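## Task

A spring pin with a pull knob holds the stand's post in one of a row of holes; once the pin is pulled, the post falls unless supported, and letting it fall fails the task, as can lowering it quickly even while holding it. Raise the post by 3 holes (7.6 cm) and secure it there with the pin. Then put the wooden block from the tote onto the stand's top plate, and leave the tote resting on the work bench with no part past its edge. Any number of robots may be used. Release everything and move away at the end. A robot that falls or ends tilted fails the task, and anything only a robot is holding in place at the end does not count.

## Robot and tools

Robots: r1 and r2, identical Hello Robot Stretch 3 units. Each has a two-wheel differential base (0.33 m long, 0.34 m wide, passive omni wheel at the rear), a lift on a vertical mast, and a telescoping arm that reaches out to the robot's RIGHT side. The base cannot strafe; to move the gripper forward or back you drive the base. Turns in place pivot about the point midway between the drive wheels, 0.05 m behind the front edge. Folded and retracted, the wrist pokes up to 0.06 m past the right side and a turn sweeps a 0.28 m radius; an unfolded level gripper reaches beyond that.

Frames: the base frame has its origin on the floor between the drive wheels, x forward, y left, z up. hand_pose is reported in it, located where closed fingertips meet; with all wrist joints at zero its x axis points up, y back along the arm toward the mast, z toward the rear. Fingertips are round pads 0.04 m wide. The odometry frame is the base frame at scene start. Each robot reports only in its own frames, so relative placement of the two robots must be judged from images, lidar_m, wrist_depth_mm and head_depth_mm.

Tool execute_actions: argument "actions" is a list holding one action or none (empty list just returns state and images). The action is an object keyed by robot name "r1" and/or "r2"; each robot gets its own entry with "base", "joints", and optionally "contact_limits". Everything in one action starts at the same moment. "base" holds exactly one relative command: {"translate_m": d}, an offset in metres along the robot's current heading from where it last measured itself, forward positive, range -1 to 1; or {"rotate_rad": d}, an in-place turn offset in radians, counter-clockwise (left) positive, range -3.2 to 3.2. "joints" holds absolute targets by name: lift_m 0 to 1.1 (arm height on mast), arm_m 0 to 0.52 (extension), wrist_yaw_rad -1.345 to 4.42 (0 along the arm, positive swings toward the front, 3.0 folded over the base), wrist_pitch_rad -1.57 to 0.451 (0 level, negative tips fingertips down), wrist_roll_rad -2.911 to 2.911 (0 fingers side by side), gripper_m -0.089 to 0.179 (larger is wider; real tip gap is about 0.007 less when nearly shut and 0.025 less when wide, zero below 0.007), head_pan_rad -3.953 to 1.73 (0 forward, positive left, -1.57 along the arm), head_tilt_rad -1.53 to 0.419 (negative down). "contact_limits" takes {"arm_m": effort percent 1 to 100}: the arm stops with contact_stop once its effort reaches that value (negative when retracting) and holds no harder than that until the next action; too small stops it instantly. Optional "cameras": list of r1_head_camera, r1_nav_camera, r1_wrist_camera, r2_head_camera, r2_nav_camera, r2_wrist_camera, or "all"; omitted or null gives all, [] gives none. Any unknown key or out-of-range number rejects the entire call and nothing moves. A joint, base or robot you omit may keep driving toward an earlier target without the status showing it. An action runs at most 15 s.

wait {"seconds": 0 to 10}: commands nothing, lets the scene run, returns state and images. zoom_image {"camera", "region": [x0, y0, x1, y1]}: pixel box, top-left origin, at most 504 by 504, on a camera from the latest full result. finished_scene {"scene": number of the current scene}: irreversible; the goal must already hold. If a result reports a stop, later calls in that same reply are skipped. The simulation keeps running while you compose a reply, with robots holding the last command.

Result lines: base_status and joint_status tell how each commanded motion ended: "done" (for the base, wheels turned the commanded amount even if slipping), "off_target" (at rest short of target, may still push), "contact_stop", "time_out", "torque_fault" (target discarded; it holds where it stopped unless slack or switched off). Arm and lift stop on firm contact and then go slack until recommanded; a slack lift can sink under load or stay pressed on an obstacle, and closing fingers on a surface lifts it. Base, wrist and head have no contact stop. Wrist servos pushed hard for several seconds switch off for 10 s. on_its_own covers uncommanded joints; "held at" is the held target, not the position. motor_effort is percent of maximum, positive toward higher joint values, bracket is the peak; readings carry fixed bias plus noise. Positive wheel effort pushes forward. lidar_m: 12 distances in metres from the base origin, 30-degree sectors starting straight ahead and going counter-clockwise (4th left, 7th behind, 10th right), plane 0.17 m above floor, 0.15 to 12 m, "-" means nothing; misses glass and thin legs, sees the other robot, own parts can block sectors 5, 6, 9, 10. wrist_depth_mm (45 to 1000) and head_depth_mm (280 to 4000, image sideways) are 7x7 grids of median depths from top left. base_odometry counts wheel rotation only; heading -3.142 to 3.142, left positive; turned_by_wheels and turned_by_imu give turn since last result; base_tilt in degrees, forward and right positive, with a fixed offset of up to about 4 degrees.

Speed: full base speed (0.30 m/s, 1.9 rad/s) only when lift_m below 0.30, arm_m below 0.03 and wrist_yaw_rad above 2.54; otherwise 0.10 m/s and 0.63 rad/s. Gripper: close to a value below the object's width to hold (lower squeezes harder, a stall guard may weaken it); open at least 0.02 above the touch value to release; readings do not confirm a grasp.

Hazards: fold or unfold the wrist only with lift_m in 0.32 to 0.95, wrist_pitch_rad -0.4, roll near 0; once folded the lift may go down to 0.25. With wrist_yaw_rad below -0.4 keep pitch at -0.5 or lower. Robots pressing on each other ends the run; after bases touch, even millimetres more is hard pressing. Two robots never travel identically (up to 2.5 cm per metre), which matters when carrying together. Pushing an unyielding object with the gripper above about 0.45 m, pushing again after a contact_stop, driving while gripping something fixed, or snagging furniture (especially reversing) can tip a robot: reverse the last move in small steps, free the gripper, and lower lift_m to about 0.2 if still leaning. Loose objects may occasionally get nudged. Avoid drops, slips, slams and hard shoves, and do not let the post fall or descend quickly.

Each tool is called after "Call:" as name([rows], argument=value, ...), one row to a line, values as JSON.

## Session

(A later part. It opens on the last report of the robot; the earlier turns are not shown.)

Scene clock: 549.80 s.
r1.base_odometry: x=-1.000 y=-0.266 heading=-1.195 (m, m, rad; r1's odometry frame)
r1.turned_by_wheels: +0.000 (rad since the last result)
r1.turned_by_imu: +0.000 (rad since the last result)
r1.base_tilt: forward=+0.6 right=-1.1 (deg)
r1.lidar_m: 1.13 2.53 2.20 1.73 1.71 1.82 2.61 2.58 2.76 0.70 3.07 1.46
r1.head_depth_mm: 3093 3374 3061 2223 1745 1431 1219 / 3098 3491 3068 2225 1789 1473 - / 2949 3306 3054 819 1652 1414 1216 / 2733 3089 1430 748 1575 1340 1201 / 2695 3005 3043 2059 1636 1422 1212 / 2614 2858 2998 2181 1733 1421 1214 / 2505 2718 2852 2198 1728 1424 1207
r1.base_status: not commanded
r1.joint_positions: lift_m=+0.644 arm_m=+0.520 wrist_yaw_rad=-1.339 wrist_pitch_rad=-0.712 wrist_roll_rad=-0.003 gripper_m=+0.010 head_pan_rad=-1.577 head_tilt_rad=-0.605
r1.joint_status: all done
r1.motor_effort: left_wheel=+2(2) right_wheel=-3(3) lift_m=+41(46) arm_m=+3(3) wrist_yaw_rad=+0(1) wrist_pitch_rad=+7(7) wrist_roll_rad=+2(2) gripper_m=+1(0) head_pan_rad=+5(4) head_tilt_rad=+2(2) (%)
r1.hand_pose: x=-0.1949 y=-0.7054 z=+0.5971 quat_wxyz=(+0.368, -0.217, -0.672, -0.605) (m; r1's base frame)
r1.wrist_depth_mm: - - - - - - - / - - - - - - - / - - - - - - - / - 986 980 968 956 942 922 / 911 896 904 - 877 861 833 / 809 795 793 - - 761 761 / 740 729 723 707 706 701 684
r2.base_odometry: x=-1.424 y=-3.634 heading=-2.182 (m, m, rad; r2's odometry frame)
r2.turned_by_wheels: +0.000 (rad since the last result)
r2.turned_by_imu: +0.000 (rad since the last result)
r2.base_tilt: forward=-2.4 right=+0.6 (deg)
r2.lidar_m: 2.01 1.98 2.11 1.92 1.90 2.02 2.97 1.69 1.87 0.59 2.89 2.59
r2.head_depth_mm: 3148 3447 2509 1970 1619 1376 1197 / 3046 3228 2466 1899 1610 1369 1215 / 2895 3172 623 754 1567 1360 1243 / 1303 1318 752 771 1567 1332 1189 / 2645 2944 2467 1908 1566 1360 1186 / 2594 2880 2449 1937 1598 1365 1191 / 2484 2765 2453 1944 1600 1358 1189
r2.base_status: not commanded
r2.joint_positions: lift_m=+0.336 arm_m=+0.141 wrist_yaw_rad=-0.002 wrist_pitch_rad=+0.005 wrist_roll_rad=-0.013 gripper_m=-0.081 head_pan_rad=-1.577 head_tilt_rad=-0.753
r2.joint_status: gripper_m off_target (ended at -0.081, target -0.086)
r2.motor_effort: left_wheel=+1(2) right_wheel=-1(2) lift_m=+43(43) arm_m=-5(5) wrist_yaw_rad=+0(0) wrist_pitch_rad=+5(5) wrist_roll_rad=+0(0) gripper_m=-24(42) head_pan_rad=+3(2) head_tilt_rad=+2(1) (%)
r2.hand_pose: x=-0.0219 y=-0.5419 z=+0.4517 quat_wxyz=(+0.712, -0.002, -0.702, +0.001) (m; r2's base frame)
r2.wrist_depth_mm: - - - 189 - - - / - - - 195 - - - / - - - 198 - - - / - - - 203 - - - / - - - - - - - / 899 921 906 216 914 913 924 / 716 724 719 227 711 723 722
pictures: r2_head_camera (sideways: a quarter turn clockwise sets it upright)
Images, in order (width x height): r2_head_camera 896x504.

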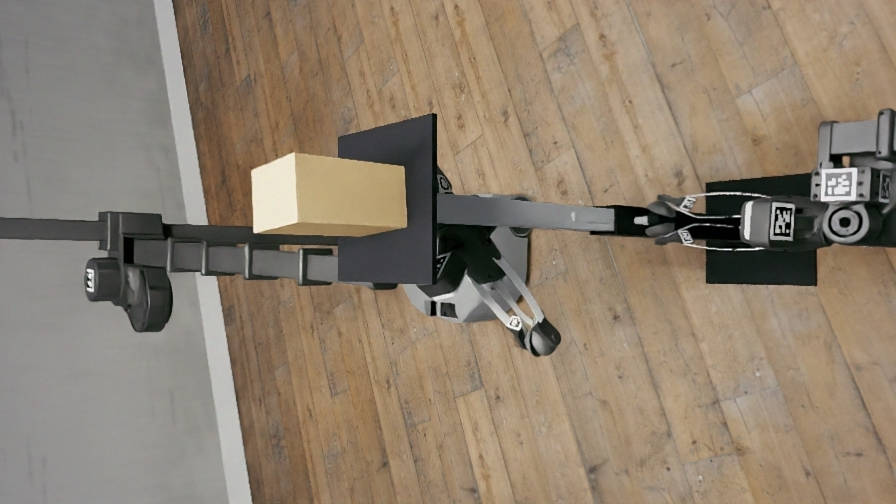

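Call:
execute_actions([
  {"r2":{"joints":{"gripper_m":0.04}}},
], cameras=[])

Call:
execute_actions([
  {"r2":{"joints":{"arm_m":0.153}},"r1":{"joints":{"lift_m":0.652}}},
], cameras=[])

Call:
execute_actions([
  {"r2":{"joints":{"gripper_m":-0.086}}},
], cameras=[])

Call:
execute_actions([
  {"r1":{"joints":{"lift_m":0.668}},"r2":{"joints":{"arm_m":0.151}}},
], cameras=[])

Call:
execute_actions([
  {"r1":{"joints":{"lift_m":0.679}},"r2":{"joints":{"gripper_m":-0.089}}},
], cameras=[])

Call:
execute_actions([
  {"r1":{"joints":{"lift_m":0.695}},"r2":{"joints":{"gripper_m":-0.086}}},
], cameras=["r2_head_camera"])

Scene clock: 562.17 s.
r1.base_odometry: x=-1.000 y=-0.266 heading=-1.195 (m, m, rad; r1's odometry frame)
r1.turned_by_wheels: +0.000 (rad since the last result)
r1.turned_by_imu: -0.002 (rad since the last result)
r1.base_tilt: forward=+0.5 right=-1.1 (deg)
r1.lidar_m: 1.13 2.53 2.20 1.72 1.71 1.82 2.62 2.58 2.77 0.70 3.07 1.46
r1.head_depth_mm: 3109 3250 3040 2203 1745 1432 1214 / 3091 3480 3029 2212 1771 1463 - / 2990 3295 3078 825 1669 1421 1217 / 2754 3113 1424 752 1090 1348 1204 / 2711 2980 3093 2060 1633 1429 1214 / 2591 2861 3021 2199 1712 1426 1208 / 2515 2712 2907 2196 1731 1414 1210
r1.base_status: not commanded
r1.joint_positions: lift_m=+0.644 arm_m=+0.520 wrist_yaw_rad=-1.339 wrist_pitch_rad=-0.712 wrist_roll_rad=-0.003 gripper_m=+0.010 head_pan_rad=-1.577 head_tilt_rad=-0.605
r1.joint_status: not commanded
r1.motor_effort: left_wheel=+1(1) right_wheel=-3(3) lift_m=+41(41) arm_m=+3(3) wrist_yaw_rad=+0(1) wrist_pitch_rad=+7(6) wrist_roll_rad=+2(2) gripper_m=+0(0) head_pan_rad=+5(4) head_tilt_rad=+2(3) (%)
r1.hand_pose: x=-0.1949 y=-0.7054 z=+0.5971 quat_wxyz=(+0.368, -0.217, -0.672, -0.605) (m; r1's base frame)
r1.wrist_depth_mm: - - - - - - - / - - - - - - - / - - - - - - - / - - 979 965 969 934 926 / 901 898 894 - 878 832 826 / 814 800 798 - - 751 752 / 737 728 725 706 696 696 695
r2.base_odometry: x=-1.424 y=-3.634 heading=-2.182 (m, m, rad; r2's odometry frame)
r2.turned_by_wheels: +0.000 (rad since the last result)
r2.turned_by_imu: +0.001 (rad since the last result)
r2.base_tilt: forward=-2.4 right=+0.6 (deg)
r2.lidar_m: 2.01 1.98 2.11 1.92 1.91 2.02 2.96 1.69 1.87 0.58 2.89 2.59
r2.head_depth_mm: 3153 3383 2486 1969 1613 1371 1194 / 3033 3292 2490 1897 1610 1380 1217 / 2893 3198 623 752 1573 1363 1240 / 1309 1325 753 772 1566 1295 1186 / 2659 2957 2474 1873 1572 1363 1186 / 2595 2877 2480 1942 1594 1365 1187 / 2496 2776 2469 1950 1598 1363 1188
r2.base_status: not commanded
r2.joint_positions: lift_m=+0.336 arm_m=+0.140 wrist_yaw_rad=-0.002 wrist_pitch_rad=+0.004 wrist_roll_rad=-0.013 gripper_m=+0.040 head_pan_rad=-1.577 head_tilt_rad=-0.753
r2.joint_status: all done
r2.motor_effort: left_wheel=+1(1) right_wheel=-2(1) lift_m=+43(43) arm_m=-4(6) wrist_yaw_rad=+1(0) wrist_pitch_rad=+5(5) wrist_roll_rad=+0(0) gripper_m=+0(79) head_pan_rad=+2(2) head_tilt_rad=+1(1) (%)
r2.hand_pose: x=-0.0219 y=-0.5417 z=+0.4515 quat_wxyz=(+0.712, -0.002, -0.702, +0.000) (m; r2's base frame)
r2.wrist_depth_mm: - - - 188 - - - / - - - 197 - - - / - - - 198 - - - / - - - 202 - - - / - - - 206 - - - / 915 894 815 218 909 926 935 / 722 713 718 227 729 717 719
pictures: none
No camera images: the call's "cameras" was empty. Leave "cameras" out to get every camera's image.

Scene clock: 563.07 s.
r1.base_odometry: x=-1.000 y=-0.266 heading=-1.195 (m, m, rad; r1's odometry frame)
r1.turned_by_wheels: +0.000 (rad since the last result)
r1.turned_by_imu: +0.000 (rad since the last result)
r1.base_tilt: forward=+0.6 right=-1.1 (deg)
r1.lidar_m: 1.13 2.53 2.20 1.72 1.70 1.82 2.62 2.58 2.76 0.70 3.07 1.46
r1.head_depth_mm: 3074 3325 3128 2214 1743 1428 1211 / 3088 3442 3128 2205 1782 1467 - / 2977 3323 3060 1979 1698 1411 1217 / 2761 3136 753 742 1095 1339 1201 / 2735 3017 3055 2050 1626 1428 1204 / 2615 2833 3006 2211 1719 1428 1208 / 2507 2705 2940 2209 1728 1420 1206
r1.base_status: not commanded
r1.joint_positions: lift_m=+0.651 arm_m=+0.520 wrist_yaw_rad=-1.339 wrist_pitch_rad=-0.712 wrist_roll_rad=-0.003 gripper_m=+0.010 head_pan_rad=-1.577 head_tilt_rad=-0.605
r1.joint_status: all done
r1.motor_effort: left_wheel=+2(1) right_wheel=-3(3) lift_m=+42(44) arm_m=+3(3) wrist_yaw_rad=-1(0) wrist_pitch_rad=+7(7) wrist_roll_rad=+2(2) gripper_m=+1(0) head_pan_rad=+6(5) head_tilt_rad=+2(3) (%)
r1.hand_pose: x=-0.1949 y=-0.7054 z=+0.6041 quat_wxyz=(+0.368, -0.217, -0.672, -0.605) (m; r1's base frame)
r1.wrist_depth_mm: - - - - - - - / - - - - - - - / - - - - - - - / - - 995 968 967 953 932 / 916 910 900 - 874 840 837 / 826 805 794 - - 765 761 / 738 740 732 722 711 698 689
r2.base_odometry: x=-1.424 y=-3.634 heading=-2.182 (m, m, rad; r2's odometry frame)
r2.turned_by_wheels: +0.000 (rad since the last result)
r2.turned_by_imu: +0.000 (rad since the last result)
r2.base_tilt: forward=-2.4 right=+0.6 (deg)
r2.lidar_m: 2.02 1.97 2.12 1.92 1.91 2.02 2.96 1.69 1.87 0.59 2.88 2.60
r2.head_depth_mm: 3171 3373 2479 1958 1617 1375 1194 / 3069 3270 2485 1903 1619 1367 1216 / 2926 3163 609 753 1574 1367 1235 / 1303 1302 740 771 1571 1330 1185 / 2666 2957 2477 1898 1564 1364 1188 / 2593 2910 2468 1942 1600 1365 1190 / 2512 2799 2446 1926 1606 1358 1190
r2.base_status: not commanded
r2.joint_positions: lift_m=+0.336 arm_m=+0.153 wrist_yaw_rad=-0.002 wrist_pitch_rad=+0.004 wrist_roll_rad=-0.013 gripper_m=+0.040 head_pan_rad=-1.577 head_tilt_rad=-0.753
r2.joint_status: all done
r2.motor_effort: left_wheel=+1(2) right_wheel=-1(1) lift_m=+43(44) arm_m=+4(5) wrist_yaw_rad=+1(1) wrist_pitch_rad=+5(5) wrist_roll_rad=+0(0) gripper_m=+0(0) head_pan_rad=+2(2) head_tilt_rad=+1(1) (%)
r2.hand_pose: x=-0.0219 y=-0.5539 z=+0.4514 quat_wxyz=(+0.712, -0.002, -0.702, +0.000) (m; r2's base frame)
r2.wrist_depth_mm: - - - 177 - - - / - - - 184 - - - / - - - 187 - - - / - - - 188 - - - / - - - 187 - - - / 923 895 834 203 915 925 920 / 723 709 710 213 719 717 723
pictures: none
No camera images: the call's "cameras" was empty. Leave "cameras" out to get every camera's image.

Scene clock: 564.80 s.
r1.base_odometry: x=-1.000 y=-0.266 heading=-1.195 (m, m, rad; r1's odometry frame)
r1.turned_by_wheels: +0.000 (rad since the last result)
r1.turned_by_imu: +0.000 (rad since the last result)
r1.base_tilt: forward=+0.6 right=-1.2 (deg)
r1.lidar_m: 1.13 2.53 2.20 1.72 1.71 1.82 2.61 2.58 2.77 0.70 3.07 1.46
r1.head_depth_mm: 3139 3294 3070 2232 1748 1426 1220 / 3046 3404 3057 2249 1801 1458 - / 2934 3277 3073 1989 1678 1407 1217 / 2756 3116 752 743 1567 1344 1203 / 2717 2979 3041 2043 1623 1424 1207 / 2598 2866 2972 2206 1724 1423 1209 / 2489 2701 2879 2214 1730 1421 1205
r1.base_status: not commanded
r1.joint_positions: lift_m=+0.651 arm_m=+0.520 wrist_yaw_rad=-1.339 wrist_pitch_rad=-0.712 wrist_roll_rad=-0.003 gripper_m=+0.010 head_pan_rad=-1.577 head_tilt_rad=-0.605
r1.joint_status: not commanded
r1.motor_effort: left_wheel=+1(2) right_wheel=-3(3) lift_m=+40(42) arm_m=+3(3) wrist_yaw_rad=+0(0) wrist_pitch_rad=+7(6) wrist_roll_rad=+2(2) gripper_m=+1(0) head_pan_rad=+5(5) head_tilt_rad=+3(3) (%)
r1.hand_pose: x=-0.1949 y=-0.7054 z=+0.6042 quat_wxyz=(+0.368, -0.217, -0.672, -0.605) (m; r1's base frame)
r1.wrist_depth_mm: - - - - - - - / - - - - - - - / - - - - - - - / - - 991 963 975 957 917 / 917 895 886 - 870 845 845 / 833 808 815 - - 766 751 / 747 740 730 713 698 694 688
r2.base_odometry: x=-1.424 y=-3.634 heading=-2.182 (m, m, rad; r2's odometry frame)
r2.turned_by_wheels: +0.000 (rad since the last result)
r2.turned_by_imu: +0.000 (rad since the last result)
r2.base_tilt: forward=-2.4 right=+0.6 (deg)
r2.lidar_m: 2.01 1.97 2.11 1.92 1.91 2.02 2.96 1.69 1.87 0.59 2.89 2.59
r2.head_depth_mm: 3162 3370 2498 1952 1614 1377 1198 / 3003 3244 2499 1898 1611 1378 1213 / 2901 3166 611 750 1576 1365 1234 / 1300 1305 738 771 1575 1326 1193 / 2666 2941 2486 1884 1557 1363 1192 / 2595 2895 2463 1957 1599 1362 1191 / 2489 2757 2446 1929 1589 1361 1189
r2.base_status: not commanded
r2.joint_positions: lift_m=+0.336 arm_m=+0.153 wrist_yaw_rad=-0.002 wrist_pitch_rad=+0.004 wrist_roll_rad=-0.013 gripper_m=-0.084 head_pan_rad=-1.577 head_tilt_rad=-0.753
r2.joint_status: all done
r2.motor_effort: left_wheel=+1(1) right_wheel=-1(1) lift_m=+43(44) arm_m=-3(4) wrist_yaw_rad=+1(1) wrist_pitch_rad=+5(5) wrist_roll_rad=+0(0) gripper_m=-38(100) head_pan_rad=+2(2) head_tilt_rad=+1(2) (%)
r2.hand_pose: x=-0.0219 y=-0.5547 z=+0.4516 quat_wxyz=(+0.712, -0.002, -0.702, +0.001) (m; r2's base frame)
r2.wrist_depth_mm: - - - 177 - - - / - - - 183 - - - / - - - 185 - - - / - - - 189 - - - / - - - 154 - - - / 929 910 874 203 918 889 934 / 697 720 712 211 714 699 749
pictures: none
No camera images: the call's "cameras" was empty. Leave "cameras" out to get every camera's image.

Scene clock: 565.67 s.
r1.base_odometry: x=-1.000 y=-0.266 heading=-1.195 (m, m, rad; r1's odometry frame)
r1.turned_by_wheels: +0.000 (rad since the last result)
r1.turned_by_imu: +0.000 (rad since the last result)
r1.base_tilt: forward=+0.5 right=-1.1 (deg)
r1.lidar_m: 1.13 2.52 2.20 1.72 1.71 1.81 2.63 2.57 2.77 0.70 3.07 1.46
r1.head_depth_mm: 3095 3303 3053 2245 1743 1430 1217 / 3107 3437 3077 2206 1798 - - / 2949 3289 3091 776 1666 1424 1212 / 2756 3090 753 739 1552 1351 1204 / 2746 3007 3042 2049 1619 1425 1209 / 2635 2844 2982 2196 1735 1422 1206 / 2502 2730 2879 2190 1722 1418 1208
r1.base_status: not commanded
r1.joint_positions: lift_m=+0.667 arm_m=+0.520 wrist_yaw_rad=-1.339 wrist_pitch_rad=-0.712 wrist_roll_rad=-0.003 gripper_m=+0.010 head_pan_rad=-1.577 head_tilt_rad=-0.605
r1.joint_status: all done
r1.motor_effort: left_wheel=+2(1) right_wheel=-3(3) lift_m=+40(42) arm_m=+3(3) wrist_yaw_rad=-1(1) wrist_pitch_rad=+7(6) wrist_roll_rad=+2(2) gripper_m=+1(0) head_pan_rad=+5(5) head_tilt_rad=+3(2) (%)
r1.hand_pose: x=-0.1949 y=-0.7054 z=+0.6202 quat_wxyz=(+0.368, -0.217, -0.672, -0.605) (m; r1's base frame)
r1.wrist_depth_mm: - - - - - - - / - - - - - - - / - - - - - - - / - - - 997 991 968 954 / 949 917 904 - 916 872 864 / 831 831 819 - - 774 783 / 766 757 739 733 729 713 717
r2.base_odometry: x=-1.424 y=-3.634 heading=-2.182 (m, m, rad; r2's odometry frame)
r2.turned_by_wheels: +0.000 (rad since the last result)
r2.turned_by_imu: +0.000 (rad since the last result)
r2.base_tilt: forward=-2.4 right=+0.7 (deg)
r2.lidar_m: 2.01 1.97 2.11 1.92 1.91 2.02 2.96 1.69 1.86 0.58 2.89 2.59
r2.head_depth_mm: 3191 3389 2491 1957 1620 1380 1199 / 3041 3268 2480 1900 1616 1373 1215 / 2892 3170 610 799 1588 1369 1234 / 1284 1291 707 793 1578 1321 1190 / 2628 2960 2460 1887 1565 1368 1186 / 2580 2893 2477 1945 1599 1363 1189 / 2482 2778 2451 1936 1598 1357 1189
r2.base_status: not commanded
r2.joint_positions: lift_m=+0.336 arm_m=+0.152 wrist_yaw_rad=-0.002 wrist_pitch_rad=+0.004 wrist_roll_rad=-0.013 gripper_m=-0.081 head_pan_rad=-1.577 head_tilt_rad=-0.753
r2.joint_status: all done
r2.motor_effort: left_wheel=+1(1) right_wheel=-1(1) lift_m=+42(43) arm_m=-12(11) wrist_yaw_rad=+2(1) wrist_pitch_rad=+5(5) wrist_roll_rad=+0(0) gripper_m=-36(37) head_pan_rad=+2(2) head_tilt_rad=+2(2) (%)
r2.hand_pose: x=-0.0219 y=-0.5536 z=+0.4516 quat_wxyz=(+0.712, -0.002, -0.702, +0.001) (m; r2's base frame)
r2.wrist_depth_mm: - - - 177 - - - / - - - 184 - - - / - - - 188 - - - / - - - 188 - - - / - - - 155 - - - / 918 930 832 203 924 931 896 / 717 722 706 213 706 726 720
pictures: none
No camera images: the call's "cameras" was empty. Leave "cameras" out to get every camera's image.

Scene clock: 566.43 s.
r1.base_odometry: x=-1.000 y=-0.266 heading=-1.195 (m, m, rad; r1's odometry frame)
r1.turned_by_wheels: +0.000 (rad since the last result)
r1.turned_by_imu: +0.000 (rad since the last result)
r1.base_tilt: forward=+0.6 right=-1.1 (deg)
r1.lidar_m: 1.13 2.53 2.19 1.73 1.71 1.82 2.62 2.58 2.76 0.70 3.06 1.46
r1.head_depth_mm: 3079 3351 3049 2250 1752 1430 1219 / 3106 3468 3067 2233 1775 - - / 2946 3259 3042 2053 1685 1437 1212 / 2765 3157 714 740 1553 1345 1209 / 2684 3004 3068 2038 1631 1423 1212 / 2589 2831 3052 2212 1736 1421 1211 / 2506 2711 2885 2185 1720 1425 1209
r1.base_status: not commanded
r1.joint_positions: lift_m=+0.678 arm_m=+0.520 wrist_yaw_rad=-1.339 wrist_pitch_rad=-0.712 wrist_roll_rad=-0.003 gripper_m=+0.010 head_pan_rad=-1.577 head_tilt_rad=-0.605
r1.joint_status: all done
r1.motor_effort: left_wheel=+2(1) right_wheel=-3(3) lift_m=+40(42) arm_m=+3(3) wrist_yaw_rad=+0(1) wrist_pitch_rad=+7(7) wrist_roll_rad=+2(2) gripper_m=+0(0) head_pan_rad=+5(4) head_tilt_rad=+3(2) (%)
r1.hand_pose: x=-0.1949 y=-0.7054 z=+0.6312 quat_wxyz=(+0.368, -0.217, -0.672, -0.605) (m; r1's base frame)
r1.wrist_depth_mm: - - - - - - - / - - - - - - - / - - - - - - - / - - - 990 999 974 997 / 937 920 919 - 909 890 871 / 856 842 831 - - 783 789 / 761 761 761 744 733 720 723
r2.base_odometry: x=-1.424 y=-3.634 heading=-2.182 (m, m, rad; r2's odometry frame)
r2.turned_by_wheels: +0.000 (rad since the last result)
r2.turned_by_imu: +0.000 (rad since the last result)
r2.base_tilt: forward=-2.3 right=+0.6 (deg)
r2.lidar_m: 2.02 1.98 2.11 1.93 1.90 2.02 2.96 1.69 1.87 0.58 2.89 2.59
r2.head_depth_mm: 3183 3403 2483 1966 1605 1375 1201 / 3053 3266 2476 1954 1608 1366 1211 / 2913 3155 608 1790 1576 1366 1242 / 1279 1184 689 798 1568 1312 1193 / 2639 2975 2457 1889 1558 1371 1192 / 2603 2851 2484 1946 1597 1368 1193 / 2497 2774 2447 1941 1602 1360 1185
r2.base_status: not commanded
r2.joint_positions: lift_m=+0.336 arm_m=+0.152 wrist_yaw_rad=-0.002 wrist_pitch_rad=+0.004 wrist_roll_rad=-0.013 gripper_m=-0.087 head_pan_rad=-1.577 head_tilt_rad=-0.753
r2.joint_status: all done
r2.motor_effort: left_wheel=+1(1) right_wheel=-1(1) lift_m=+43(43) arm_m=-12(12) wrist_yaw_rad=+1(1) wrist_pitch_rad=+5(5) wrist_roll_rad=+0(0) gripper_m=-39(75) head_pan_rad=+2(2) head_tilt_rad=+2(1) (%)
r2.hand_pose: x=-0.0219 y=-0.5536 z=+0.4516 quat_wxyz=(+0.712, -0.002, -0.702, +0.001) (m; r2's base frame)
r2.wrist_depth_mm: - - - 177 - - - / - - - 185 - - - / - - - 186 - - - / - - - 189 - - - / - - - 155 - - - / 911 925 853 204 906 923 913 / 716 705 694 212 721 715 729
pictures: none
No camera images: the call's "cameras" was empty. Leave "cameras" out to get every camera's image.

Scene clock: 567.30 s.
r1.base_odometry: x=-1.000 y=-0.266 heading=-1.195 (m, m, rad; r1's odometry frame)
r1.turned_by_wheels: +0.000 (rad since the last result)
r1.turned_by_imu: +0.000 (rad since the last result)
r1.base_tilt: forward=+0.6 right=-1.1 (deg)
r1.lidar_m: 1.13 2.53 2.19 1.72 1.70 1.83 2.61 2.57 2.77 0.70 3.07 1.46
r1.head_depth_mm: 3121 3330 3084 2213 1745 1431 1234 / 3131 3463 3049 2197 1806 - - / 2992 3282 2906 721 1685 1431 1210 / 2751 3058 712 719 1554 1352 1199 / 2729 2997 3085 2041 1636 1426 1215 / 2608 2880 3010 2200 1720 1420 1202 / 2484 2730 2870 2196 1722 1434 1208
r1.base_status: not commanded
r1.joint_positions: lift_m=+0.694 arm_m=+0.520 wrist_yaw_rad=-1.339 wrist_pitch_rad=-0.712 wrist_roll_rad=-0.003 gripper_m=+0.010 head_pan_rad=-1.577 head_tilt_rad=-0.605
r1.joint_status: all done
r1.motor_effort: left_wheel=+2(1) right_wheel=-3(3) lift_m=+40(41) arm_m=+3(3) wrist_yaw_rad=-1(0) wrist_pitch_rad=+7(7) wrist_roll_rad=+2(2) gripper_m=+0(0) head_pan_rad=+5(5) head_tilt_rad=+3(3) (%)
r1.hand_pose: x=-0.1949 y=-0.7054 z=+0.6472 quat_wxyz=(+0.368, -0.217, -0.672, -0.605) (m; r1's base frame)
r1.wrist_depth_mm: - - - - - - - / - - - - - - - / - - - - - - - / - - - - - - 977 / 954 954 944 - 945 884 890 / 876 852 850 - - 797 794 / 785 787 777 762 745 746 724
r2.base_odometry: x=-1.424 y=-3.634 heading=-2.182 (m, m, rad; r2's odometry frame)
r2.turned_by_wheels: +0.000 (rad since the last result)
r2.turned_by_imu: +0.000 (rad since the last result)
r2.base_tilt: forward=-2.4 right=+0.6 (deg)
r2.lidar_m: 2.01 1.97 2.11 1.93 1.90 2.02 2.97 1.69 1.87 0.58 2.89 2.59
r2.head_depth_mm: 3176 3403 2473 1963 1613 1374 1194 / 3022 3272 2508 1893 1617 1375 1218 / 2887 3132 607 1789 1564 1362 1238 / 1267 1116 659 783 1561 1309 1189 / 2640 2945 2474 1827 1562 1361 1190 / 2594 2855 2458 1941 1607 1358 1192 / 2494 2768 2427 1936 1601 1363 1192
r2.base_status: not commanded
r2.joint_positions: lift_m=+0.336 arm_m=+0.152 wrist_yaw_rad=-0.002 wrist_pitch_rad=+0.004 wrist_roll_rad=-0.013 gripper_m=-0.081 head_pan_rad=-1.577 head_tilt_rad=-0.753
r2.joint_status: gripper_m off_target (ended at -0.081, target -0.086)
r2.motor_effort: left_wheel=+1(1) right_wheel=-1(1) lift_m=+44(44) arm_m=-12(12) wrist_yaw_rad=+1(0) wrist_pitch_rad=+5(5) wrist_roll_rad=+0(0) gripper_m=-36(37) head_pan_rad=+2(2) head_tilt_rad=+2(1) (%)
r2.hand_pose: x=-0.0219 y=-0.5536 z=+0.4516 quat_wxyz=(+0.712, -0.002, -0.702, +0.001) (m; r2's base frame)
r2.wrist_depth_mm: - - - 178 - - - / - - - 184 - - - / - - - 187 - - - / - - - 188 - - - / - - - 155 - - - / 920 905 864 204 903 909 903 / 712 727 714 212 707 720 716
pictures: r2_head_camera (sideways: a quarter turn clockwise sets it upright)
Images, in order (width x height): r2_head_camera 896x504.

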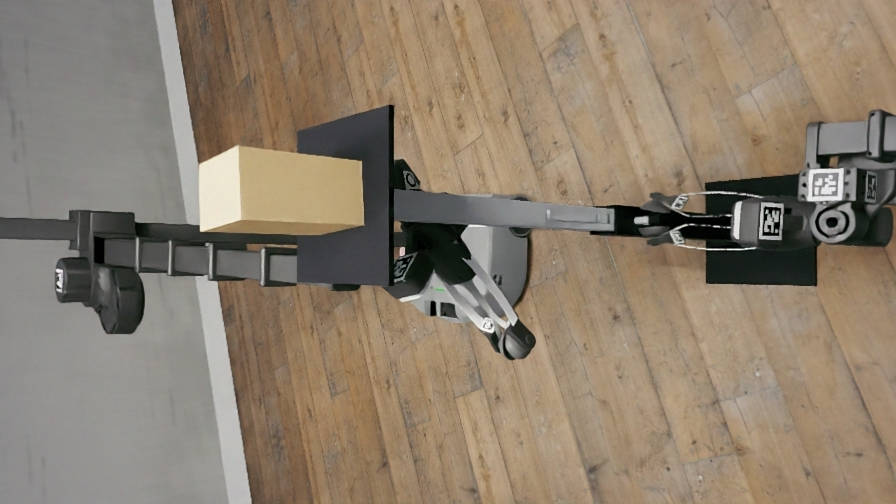

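Call:
execute_actions([
  {"r1":{"joints":{"lift_m":0.706}},"r2":{"joints":{"gripper_m":0.06}}},
], cameras=["r2_head_camera"])

Call:
zoom_image(camera="r2_head_camera", region=[560,150,720,290])

Call:
execute_actions([
  {"r1":{"joints":{"lift_m":0.7105}}},
], cameras=["r2_head_camera"])

Call:
zoom_image(camera="r2_head_camera", region=[560,150,720,290])

Scene clock: 575.60 s.
r1.base_odometry: x=-1.000 y=-0.266 heading=-1.195 (m, m, rad; r1's odometry frame)
r1.turned_by_wheels: +0.000 (rad since the last result)
r1.turned_by_imu: -0.001 (rad since the last result)
r1.base_tilt: forward=+0.6 right=-1.1 (deg)
r1.lidar_m: 1.13 2.53 2.20 1.73 1.70 1.82 2.61 2.58 2.76 0.70 3.08 1.46
r1.head_depth_mm: 3131 3359 3092 2221 1756 1458 1241 / 3070 3487 3071 2199 1797 - 1185 / 2963 3263 2919 2141 1683 1429 1215 / 2732 3126 700 1283 1091 1349 1197 / 2715 2989 3033 2026 1635 1419 1208 / 2584 2874 3041 2198 1724 1426 1209 / 2520 2739 2869 2184 1731 1423 1207
r1.base_status: not commanded
r1.joint_positions: lift_m=+0.705 arm_m=+0.520 wrist_yaw_rad=-1.339 wrist_pitch_rad=-0.712 wrist_roll_rad=-0.003 gripper_m=+0.010 head_pan_rad=-1.577 head_tilt_rad=-0.605
r1.joint_status: all done
r1.motor_effort: left_wheel=+2(2) right_wheel=-3(3) lift_m=+41(42) arm_m=+3(3) wrist_yaw_rad=+0(1) wrist_pitch_rad=+7(7) wrist_roll_rad=+2(2) gripper_m=+0(0) head_pan_rad=+5(6) head_tilt_rad=+3(3) (%)
r1.hand_pose: x=-0.1949 y=-0.7054 z=+0.6581 quat_wxyz=(+0.368, -0.217, -0.672, -0.605) (m; r1's base frame)
r1.wrist_depth_mm: - - - - - - - / - - - - - - - / - - - - - - - / - - - - - - 999 / 970 982 956 - 935 910 896 / 887 876 865 - - 822 815 / 789 790 774 771 769 750 741
r2.base_odometry: x=-1.424 y=-3.634 heading=-2.182 (m, m, rad; r2's odometry frame)
r2.turned_by_wheels: +0.000 (rad since the last result)
r2.turned_by_imu: +0.000 (rad since the last result)
r2.base_tilt: forward=-2.4 right=+0.5 (deg)
r2.lidar_m: 2.01 1.98 2.11 1.92 1.90 2.02 2.96 1.70 1.86 0.58 2.89 2.60
r2.head_depth_mm: 3154 3378 2519 1963 1619 1372 1197 / 3012 3264 2386 1943 1617 1366 1220 / 2912 595 598 1788 1577 1369 1244 / 1258 1046 638 792 1563 1300 1192 / 2615 2966 2468 1835 1588 1370 1189 / 2580 2920 2475 1925 1606 1371 1193 / 2506 2782 2443 1928 1602 1370 1190
r2.base_status: not commanded
r2.joint_positions: lift_m=+0.336 arm_m=+0.151 wrist_yaw_rad=-0.002 wrist_pitch_rad=+0.004 wrist_roll_rad=-0.013 gripper_m=+0.060 head_pan_rad=-1.577 head_tilt_rad=-0.753
r2.joint_status: all done
r2.motor_effort: left_wheel=+1(1) right_wheel=-1(1) lift_m=+42(43) arm_m=-4(10) wrist_yaw_rad=+0(1) wrist_pitch_rad=+6(5) wrist_roll_rad=-1(0) gripper_m=-1(80) head_pan_rad=+2(2) head_tilt_rad=+2(2) (%)
r2.hand_pose: x=-0.0219 y=-0.5527 z=+0.4515 quat_wxyz=(+0.712, -0.002, -0.702, +0.000) (m; r2's base frame)
r2.wrist_depth_mm: - - - 180 - - - / - - - 186 - - - / - - - 188 - - - / - - - 191 - - - / - - - 195 - - - / 953 938 810 207 858 915 922 / 714 709 715 215 708 726 735
pictures: r2_head_camera (sideways: a quarter turn clockwise sets it upright)
Images, in order (width x height): r2_head_camera 896x504.

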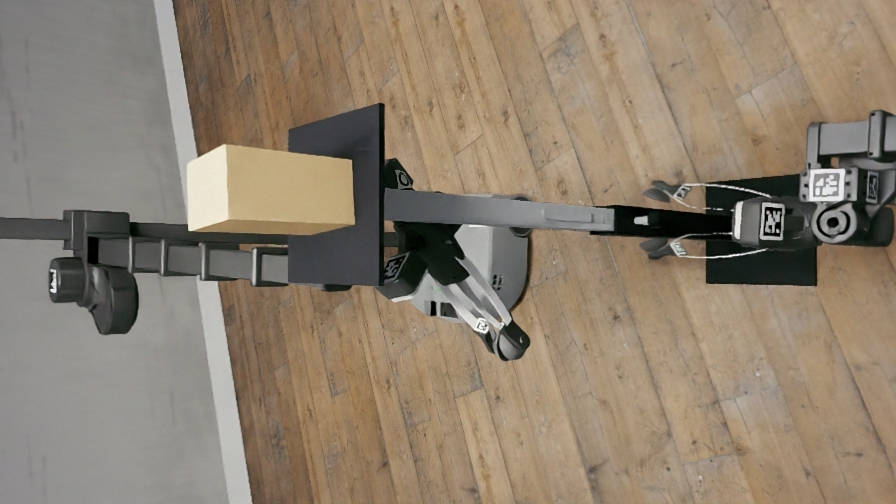

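Region (560, 150, 720, 290) of r2_head_camera's 896x504 image, scaled by 3.150, with more detail than that image has; it fills the top 441 rows of this view, and the rest is white.

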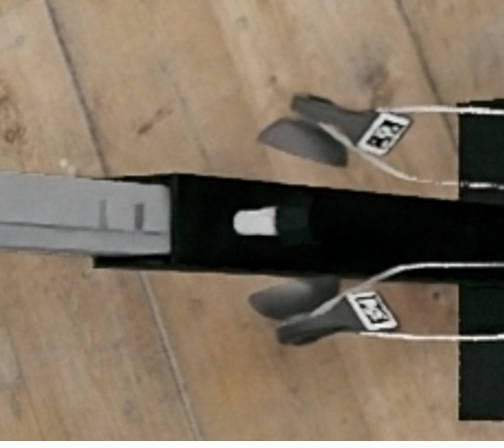

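Scene clock: 576.37 s.
r1.base_odometry: x=-1.000 y=-0.266 heading=-1.195 (m, m, rad; r1's odometry frame)
r1.turned_by_wheels: +0.000 (rad since the last result)
r1.turned_by_imu: +0.000 (rad since the last result)
r1.base_tilt: forward=+0.6 right=-1.2 (deg)
r1.lidar_m: 1.13 2.53 2.20 1.72 1.70 1.82 2.62 2.58 2.76 0.70 3.07 1.46
r1.head_depth_mm: 3143 3250 3112 2232 1749 1466 1251 / 3080 3505 3061 2217 1800 - 1188 / 3011 3276 2918 2127 1687 1423 1220 / 2717 3102 699 1242 1322 1354 1206 / 2731 3003 3048 2046 1631 1418 1215 / 2603 2858 3064 2222 1718 1414 1205 / 2494 2706 2897 2193 1729 1421 1205
r1.base_status: not commanded
r1.joint_positions: lift_m=+0.710 arm_m=+0.520 wrist_yaw_rad=-1.339 wrist_pitch_rad=-0.712 wrist_roll_rad=-0.003 gripper_m=+0.010 head_pan_rad=-1.577 head_tilt_rad=-0.605
r1.joint_status: all done
r1.motor_effort: left_wheel=+2(1) right_wheel=-3(4) lift_m=+39(44) arm_m=+3(3) wrist_yaw_rad=-1(1) wrist_pitch_rad=+7(7) wrist_roll_rad=+2(2) gripper_m=+0(0) head_pan_rad=+5(4) head_tilt_rad=+2(2) (%)
r1.hand_pose: x=-0.1949 y=-0.7054 z=+0.6628 quat_wxyz=(+0.368, -0.217, -0.672, -0.605) (m; r1's base frame)
r1.wrist_depth_mm: - - - - - - - / - - - - - - - / - - - - - - - / - - - - - - - / 993 980 958 - 945 923 917 / 894 875 867 - - 824 817 / 803 805 795 774 771 762 747
r2.base_odometry: x=-1.424 y=-3.634 heading=-2.182 (m, m, rad; r2's odometry frame)
r2.turned_by_wheels: +0.000 (rad since the last result)
r2.turned_by_imu: +0.000 (rad since the last result)
r2.base_tilt: forward=-2.4 right=+0.5 (deg)
r2.lidar_m: 2.01 1.98 2.11 1.93 1.90 2.02 2.97 1.69 1.86 0.58 2.89 2.60
r2.head_depth_mm: 3195 3404 2497 1951 1606 1380 1196 / 3006 3286 2385 1944 1606 1380 1215 / 2883 582 590 1786 1574 1365 1236 / 1255 1029 630 792 1567 1303 1188 / 2612 2920 2477 1794 1598 1365 1196 / 2578 2884 2465 1945 1596 1366 1189 / 2489 2767 2467 1938 1605 1362 1194
r2.base_status: not commanded
r2.joint_positions: lift_m=+0.336 arm_m=+0.151 wrist_yaw_rad=-0.002 wrist_pitch_rad=+0.004 wrist_roll_rad=-0.013 gripper_m=+0.060 head_pan_rad=-1.577 head_tilt_rad=-0.753
r2.joint_status: not commanded
r2.motor_effort: left_wheel=+1(1) right_wheel=-1(1) lift_m=+43(43) arm_m=-4(4) wrist_yaw_rad=+1(1) wrist_pitch_rad=+5(5) wrist_roll_rad=+0(0) gripper_m=-1(1) head_pan_rad=+2(2) head_tilt_rad=+2(2) (%)
r2.hand_pose: x=-0.0219 y=-0.5527 z=+0.4515 quat_wxyz=(+0.712, -0.002, -0.702, +0.000) (m; r2's base frame)
r2.wrist_depth_mm: - - - 179 - - - / - - - 185 - - - / - - - 189 - - - / - - - 191 - - - / - - - 194 - - - / 913 908 829 206 867 929 935 / 709 717 724 216 742 729 723
pictures: r2_head_camera (sideways: a quarter turn clockwise sets it upright)
Images, in order (width x height): r2_head_camera 896x504.

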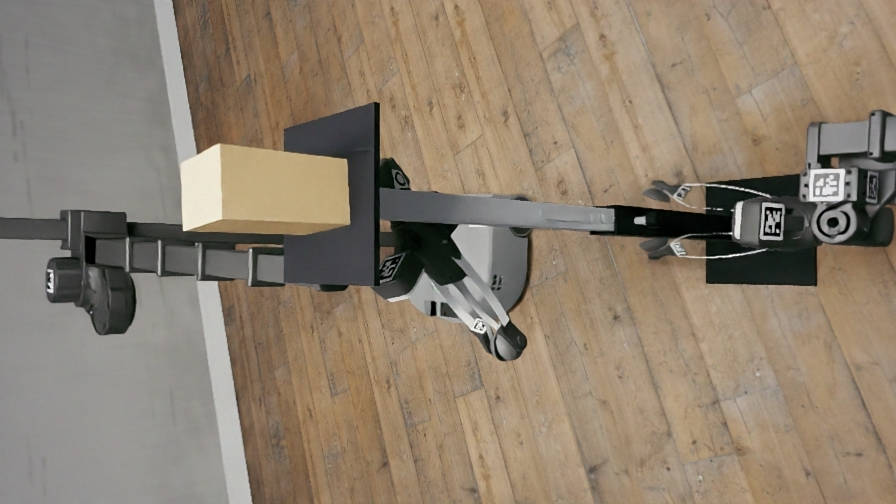

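Region (560, 150, 720, 290) of r2_head_camera's 896x504 image, scaled by 3.150, with more detail than that image has; it fills the top 441 rows of this view, and the rest is white.

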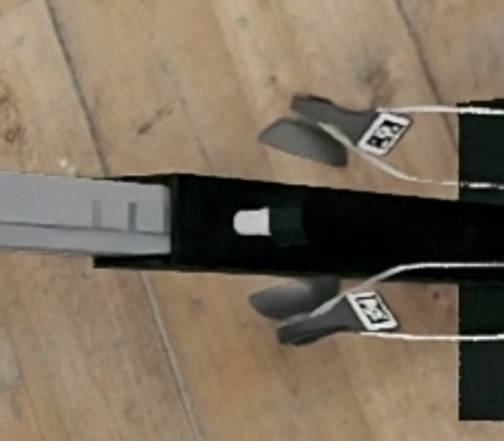

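Pin snapped in.

Call:
execute_actions([
  {"r1":{"joints":{"lift_m":0.707}}},
], cameras=[])

Call:
execute_actions([
  {"r1":{"joints":{"lift_m":0.70}},"r2":{"joints":{"arm_m":0.0}}},
], cameras=["r2_head_camera"])

Scene clock: 582.93 s.
r1.base_odometry: x=-1.000 y=-0.266 heading=-1.195 (m, m, rad; r1's odometry frame)
r1.turned_by_wheels: +0.000 (rad since the last result)
r1.turned_by_imu: -0.001 (rad since the last result)
r1.base_tilt: forward=+0.6 right=-1.2 (deg)
r1.lidar_m: 1.13 2.53 2.20 1.72 1.71 1.82 2.61 2.57 2.76 0.70 3.06 1.46
r1.head_depth_mm: 3121 3320 3061 2231 1743 1454 1242 / 3065 3494 3050 2240 1809 - 1194 / 2910 3305 2909 2133 1682 1428 1218 / 2738 3123 700 1269 1086 1342 1201 / 2704 2997 3052 2037 1623 1412 1208 / 2581 2907 2987 2213 1729 1422 1212 / 2495 2738 2875 2206 1736 1429 1211
r1.base_status: not commanded
r1.joint_positions: lift_m=+0.707 arm_m=+0.520 wrist_yaw_rad=-1.339 wrist_pitch_rad=-0.712 wrist_roll_rad=-0.003 gripper_m=+0.010 head_pan_rad=-1.577 head_tilt_rad=-0.605
r1.joint_status: all done
r1.motor_effort: left_wheel=+2(2) right_wheel=-3(3) lift_m=+17(35) arm_m=+4(3) wrist_yaw_rad=+0(0) wrist_pitch_rad=+7(7) wrist_roll_rad=+2(2) gripper_m=+1(0) head_pan_rad=+5(5) head_tilt_rad=+2(2) (%)
r1.hand_pose: x=-0.1949 y=-0.7054 z=+0.6604 quat_wxyz=(+0.368, -0.217, -0.672, -0.605) (m; r1's base frame)
r1.wrist_depth_mm: - - - - - - - / - - - - - - - / - - - - - - - / - - - - - - - / - 976 962 - 941 903 906 / 899 877 867 - - 832 823 / 812 801 788 778 771 742 754
r2.base_odometry: x=-1.424 y=-3.634 heading=-2.182 (m, m, rad; r2's odometry frame)
r2.turned_by_wheels: +0.000 (rad since the last result)
r2.turned_by_imu: +0.000 (rad since the last result)
r2.base_tilt: forward=-2.3 right=+0.6 (deg)
r2.lidar_m: 2.01 1.98 2.12 1.92 1.91 2.02 2.96 1.69 1.87 0.58 2.89 2.59
r2.head_depth_mm: 3181 3440 2485 1956 1605 1372 1201 / 3016 3263 2413 1959 1614 1370 1216 / 2906 586 590 1785 1570 1366 1239 / 1264 1036 634 794 1561 1301 1196 / 2618 2979 2478 1826 1597 1370 1193 / 2599 2884 2489 1947 1601 1360 1191 / 2483 2803 2453 1940 1587 1363 1187
r2.base_status: not commanded
r2.joint_positions: lift_m=+0.336 arm_m=+0.151 wrist_yaw_rad=-0.002 wrist_pitch_rad=+0.004 wrist_roll_rad=-0.013 gripper_m=+0.060 head_pan_rad=-1.577 head_tilt_rad=-0.753
r2.joint_status: not commanded
r2.motor_effort: left_wheel=+1(1) right_wheel=-1(1) lift_m=+43(43) arm_m=-4(4) wrist_yaw_rad=+1(1) wrist_pitch_rad=+5(5) wrist_roll_rad=+0(0) gripper_m=+0(1) head_pan_rad=+2(2) head_tilt_rad=+1(2) (%)
r2.hand_pose: x=-0.0219 y=-0.5527 z=+0.4515 quat_wxyz=(+0.712, -0.002, -0.702, +0.000) (m; r2's base frame)
r2.wrist_depth_mm: - - - 180 - - - / - - - 184 - - - / - - - 189 - - - / - - - 191 - - - / - - - 195 - - - / 920 919 815 207 859 913 917 / 715 724 708 215 716 716 717
pictures: none
No camera images: the call's "cameras" was empty. Leave "cameras" out to get every camera's image.

Scene clock: 585.30 s.
r1.base_odometry: x=-1.000 y=-0.266 heading=-1.195 (m, m, rad; r1's odometry frame)
r1.turned_by_wheels: +0.000 (rad since the last result)
r1.turned_by_imu: +0.000 (rad since the last result)
r1.base_tilt: forward=+0.5 right=-1.2 (deg)
r1.lidar_m: 1.13 2.52 2.20 1.72 1.71 1.82 2.61 2.58 2.76 0.70 3.07 1.46
r1.head_depth_mm: 3113 3305 3093 2228 1745 1433 1241 / 3141 3490 3055 2206 1812 - 1187 / 2948 3334 2883 2176 1694 1416 1207 / 2772 3144 701 1329 1555 1347 1201 / 2731 2993 3067 2127 1623 1423 1208 / 2585 2877 3049 2197 1718 1427 1209 / 2534 2730 2909 2205 1723 1415 1207
r1.base_status: not commanded
r1.joint_positions: lift_m=+0.701 arm_m=+0.520 wrist_yaw_rad=-1.339 wrist_pitch_rad=-0.712 wrist_roll_rad=-0.003 gripper_m=+0.010 head_pan_rad=-1.577 head_tilt_rad=-0.605
r1.joint_status: all done
r1.motor_effort: left_wheel=+1(1) right_wheel=-3(3) lift_m=+15(17) arm_m=+3(3) wrist_yaw_rad=+0(0) wrist_pitch_rad=+7(7) wrist_roll_rad=+2(2) gripper_m=+1(1) head_pan_rad=+5(5) head_tilt_rad=+2(3) (%)
r1.hand_pose: x=-0.1949 y=-0.7054 z=+0.6536 quat_wxyz=(+0.368, -0.217, -0.672, -0.605) (m; r1's base frame)
r1.wrist_depth_mm: - - - - - - - / - - - - - - - / - - - - - - - / - - - - - - 992 / - 973 939 - 942 905 894 / 868 860 852 - - 830 801 / 805 783 783 773 750 744 739
r2.base_odometry: x=-1.424 y=-3.634 heading=-2.182 (m, m, rad; r2's odometry frame)
r2.turned_by_wheels: +0.000 (rad since the last result)
r2.turned_by_imu: +0.000 (rad since the last result)
r2.base_tilt: forward=-2.4 right=+0.6 (deg)
r2.lidar_m: 2.01 1.98 2.11 1.92 1.91 2.02 2.96 1.69 1.87 0.58 2.89 2.59
r2.head_depth_mm: 3179 3420 2480 1956 1613 1372 1197 / 3054 3280 2409 1953 1611 1372 1193 / 2921 587 593 1797 1570 1369 1187 / 1268 1059 634 793 1572 1297 1189 / 2623 2951 2491 1830 1609 1372 1186 / 2603 2869 2477 1949 1600 1362 1188 / 2513 2789 2480 1932 1596 1360 1188
r2.base_status: not commanded
r2.joint_positions: lift_m=+0.336 arm_m=+0.000 wrist_yaw_rad=-0.002 wrist_pitch_rad=+0.003 wrist_roll_rad=-0.013 gripper_m=+0.060 head_pan_rad=-1.577 head_tilt_rad=-0.753
r2.joint_status: all done
r2.motor_effort: left_wheel=+1(1) right_wheel=-1(1) lift_m=+43(43) arm_m=-3(3) wrist_yaw_rad=+1(1) wrist_pitch_rad=+6(5) wrist_roll_rad=+0(1) gripper_m=-1(1) head_pan_rad=+2(2) head_tilt_rad=+2(1) (%)
r2.hand_pose: x=-0.0219 y=-0.4017 z=+0.4512 quat_wxyz=(+0.712, -0.001, -0.702, +0.000) (m; r2's base frame)
r2.wrist_depth_mm: - - - - - - - / - - - - - - - / - - - - - - - / - - - - - - - / - - - 947 - - - / 902 921 867 835 859 887 928 / 712 713 704 655 708 710 731
pictures: r2_head_camera (sideways: a quarter turn clockwise sets it upright)
Images, in order (width x height): r2_head_camera 896x504.

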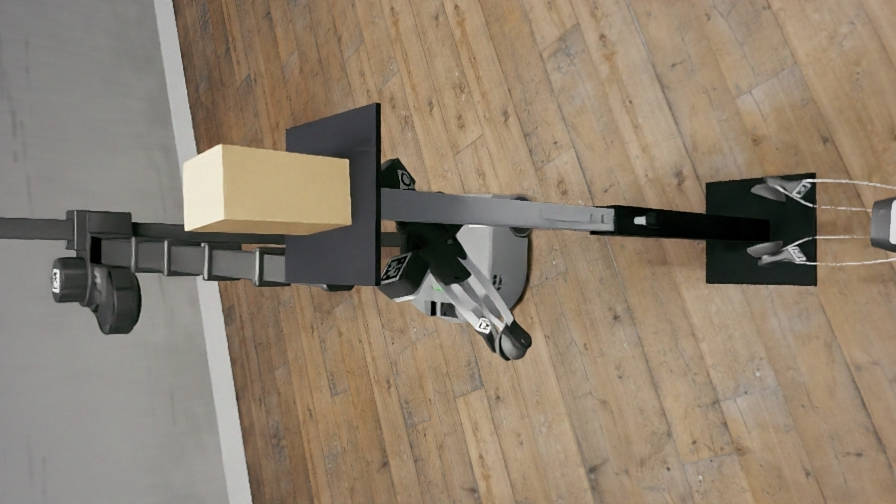

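Locked. Clear away.

Call:
execute_actions([
  {"r1":{"joints":{"lift_m":0.68,"arm_m":0.1}},"r2":{"joints":{"wrist_yaw_rad":1.5}}},
], cameras=["r2_head_camera","r1_head_camera"])

Call:
finished_scene(scene=2)

Scene clock: 597.20 s.
r1.base_odometry: x=-1.000 y=-0.266 heading=-1.195 (m, m, rad; r1's odometry frame)
r1.turned_by_wheels: +0.000 (rad since the last result)
r1.turned_by_imu: -0.001 (rad since the last result)
r1.base_tilt: forward=+0.5 right=-1.2 (deg)
r1.lidar_m: 1.13 2.53 2.20 1.72 1.71 1.83 2.62 2.58 2.76 0.70 3.06 1.46
r1.head_depth_mm: 3112 3410 3101 2227 1743 1430 1240 / 3099 3520 3102 2217 1721 1430 - / 2965 3295 2916 1985 1739 1435 - / 2771 3108 701 1340 1561 1351 1232 / 2696 2993 3013 2113 1625 1427 1210 / 2629 2866 2959 2208 1732 1424 1218 / 2474 2735 2886 2219 1734 1415 1210
r1.base_status: not commanded
r1.joint_positions: lift_m=+0.681 arm_m=+0.100 wrist_yaw_rad=-1.339 wrist_pitch_rad=-0.712 wrist_roll_rad=-0.003 gripper_m=+0.010 head_pan_rad=-1.577 head_tilt_rad=-0.605
r1.joint_status: all done
r1.motor_effort: left_wheel=+2(2) right_wheel=-3(3) lift_m=+15(15) arm_m=-3(4) wrist_yaw_rad=-1(0) wrist_pitch_rad=+7(7) wrist_roll_rad=+2(2) gripper_m=+0(0) head_pan_rad=+5(5) head_tilt_rad=+2(2) (%)
r1.hand_pose: x=-0.1949 y=-0.2860 z=+0.6335 quat_wxyz=(+0.368, -0.217, -0.672, -0.605) (m; r1's base frame)
r1.wrist_depth_mm: - - - - - - - / - - - - - - - / - - - - - - - / - - - - - 981 986 / 976 937 930 - 910 880 873 / 864 856 840 - - 810 795 / 784 777 758 744 736 734 718
r2.base_odometry: x=-1.424 y=-3.634 heading=-2.182 (m, m, rad; r2's odometry frame)
r2.turned_by_wheels: +0.000 (rad since the last result)
r2.turned_by_imu: +0.000 (rad since the last result)
r2.base_tilt: forward=-2.5 right=+0.5 (deg)
r2.lidar_m: 2.01 1.97 2.12 1.93 1.90 2.02 2.97 1.70 1.86 0.58 2.88 2.60
r2.head_depth_mm: 3187 3440 2499 1980 1616 1369 1193 / 3058 3276 2395 1954 1603 1374 1194 / 2882 585 592 1835 1573 1368 1193 / 1282 1141 632 1703 1564 1301 1187 / 2619 2985 2473 1879 1606 1374 1188 / 2578 2892 2470 1942 1588 1369 1194 / 2489 2765 2460 1943 1592 1365 1187
r2.base_status: not commanded
r2.joint_positions: lift_m=+0.336 arm_m=+0.000 wrist_yaw_rad=+1.497 wrist_pitch_rad=+0.003 wrist_roll_rad=-0.013 gripper_m=+0.060 head_pan_rad=-1.577 head_tilt_rad=-0.753
r2.joint_status: all done
r2.motor_effort: left_wheel=+1(1) right_wheel=-1(2) lift_m=+43(42) arm_m=-3(3) wrist_yaw_rad=+1(2) wrist_pitch_rad=+6(5) wrist_roll_rad=+0(0) gripper_m=+0(1) head_pan_rad=+2(2) head_tilt_rad=+1(2) (%)
r2.hand_pose: x=+0.2342 y=-0.1644 z=+0.4512 quat_wxyz=(+0.521, +0.477, -0.515, +0.485) (m; r2's base frame)
r2.wrist_depth_mm: - - - - - - - / - - - - - - - / - - - - - - - / - - - - - - - / - - - - - - - / 908 934 849 913 872 914 905 / 719 732 721 722 718 716 724
pictures: r1_head_camera (sideways: a quarter turn clockwise sets it upright), r2_head_camera (sideways: a quarter turn clockwise sets it upright)
Images, in order (width x height): r1_head_camera 896x504, r2_head_camera 896x504.

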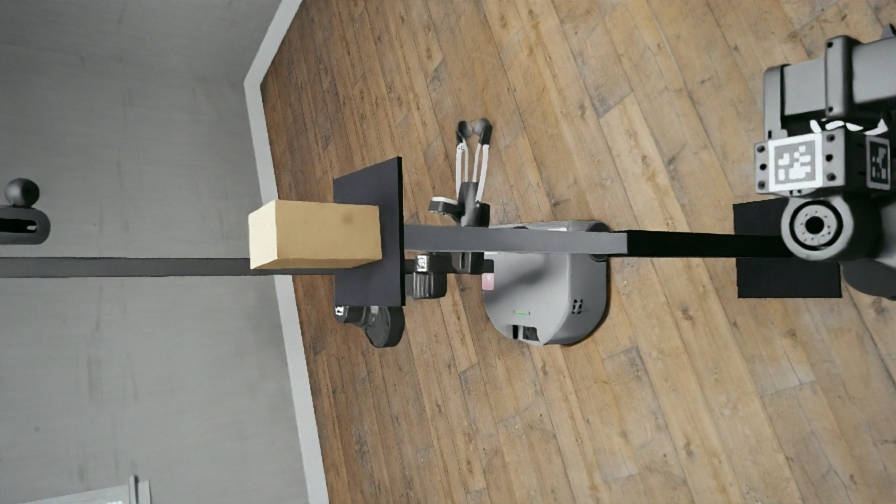

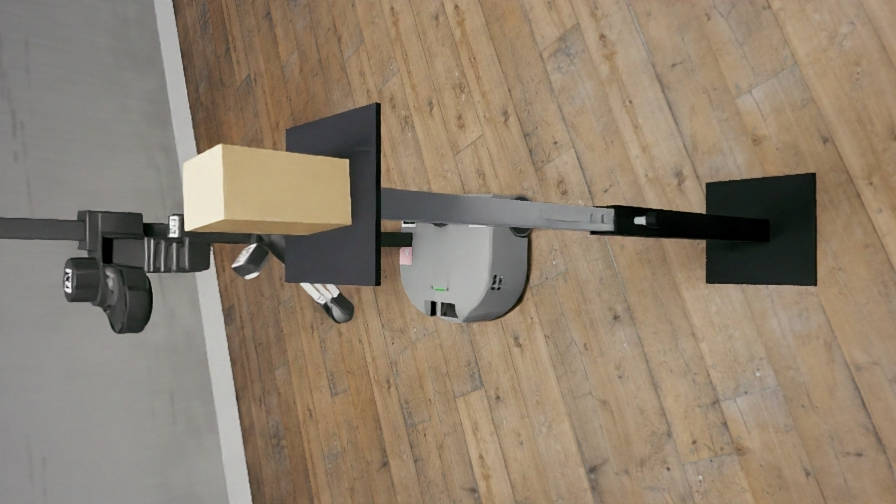

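The scene is finished: the task was done.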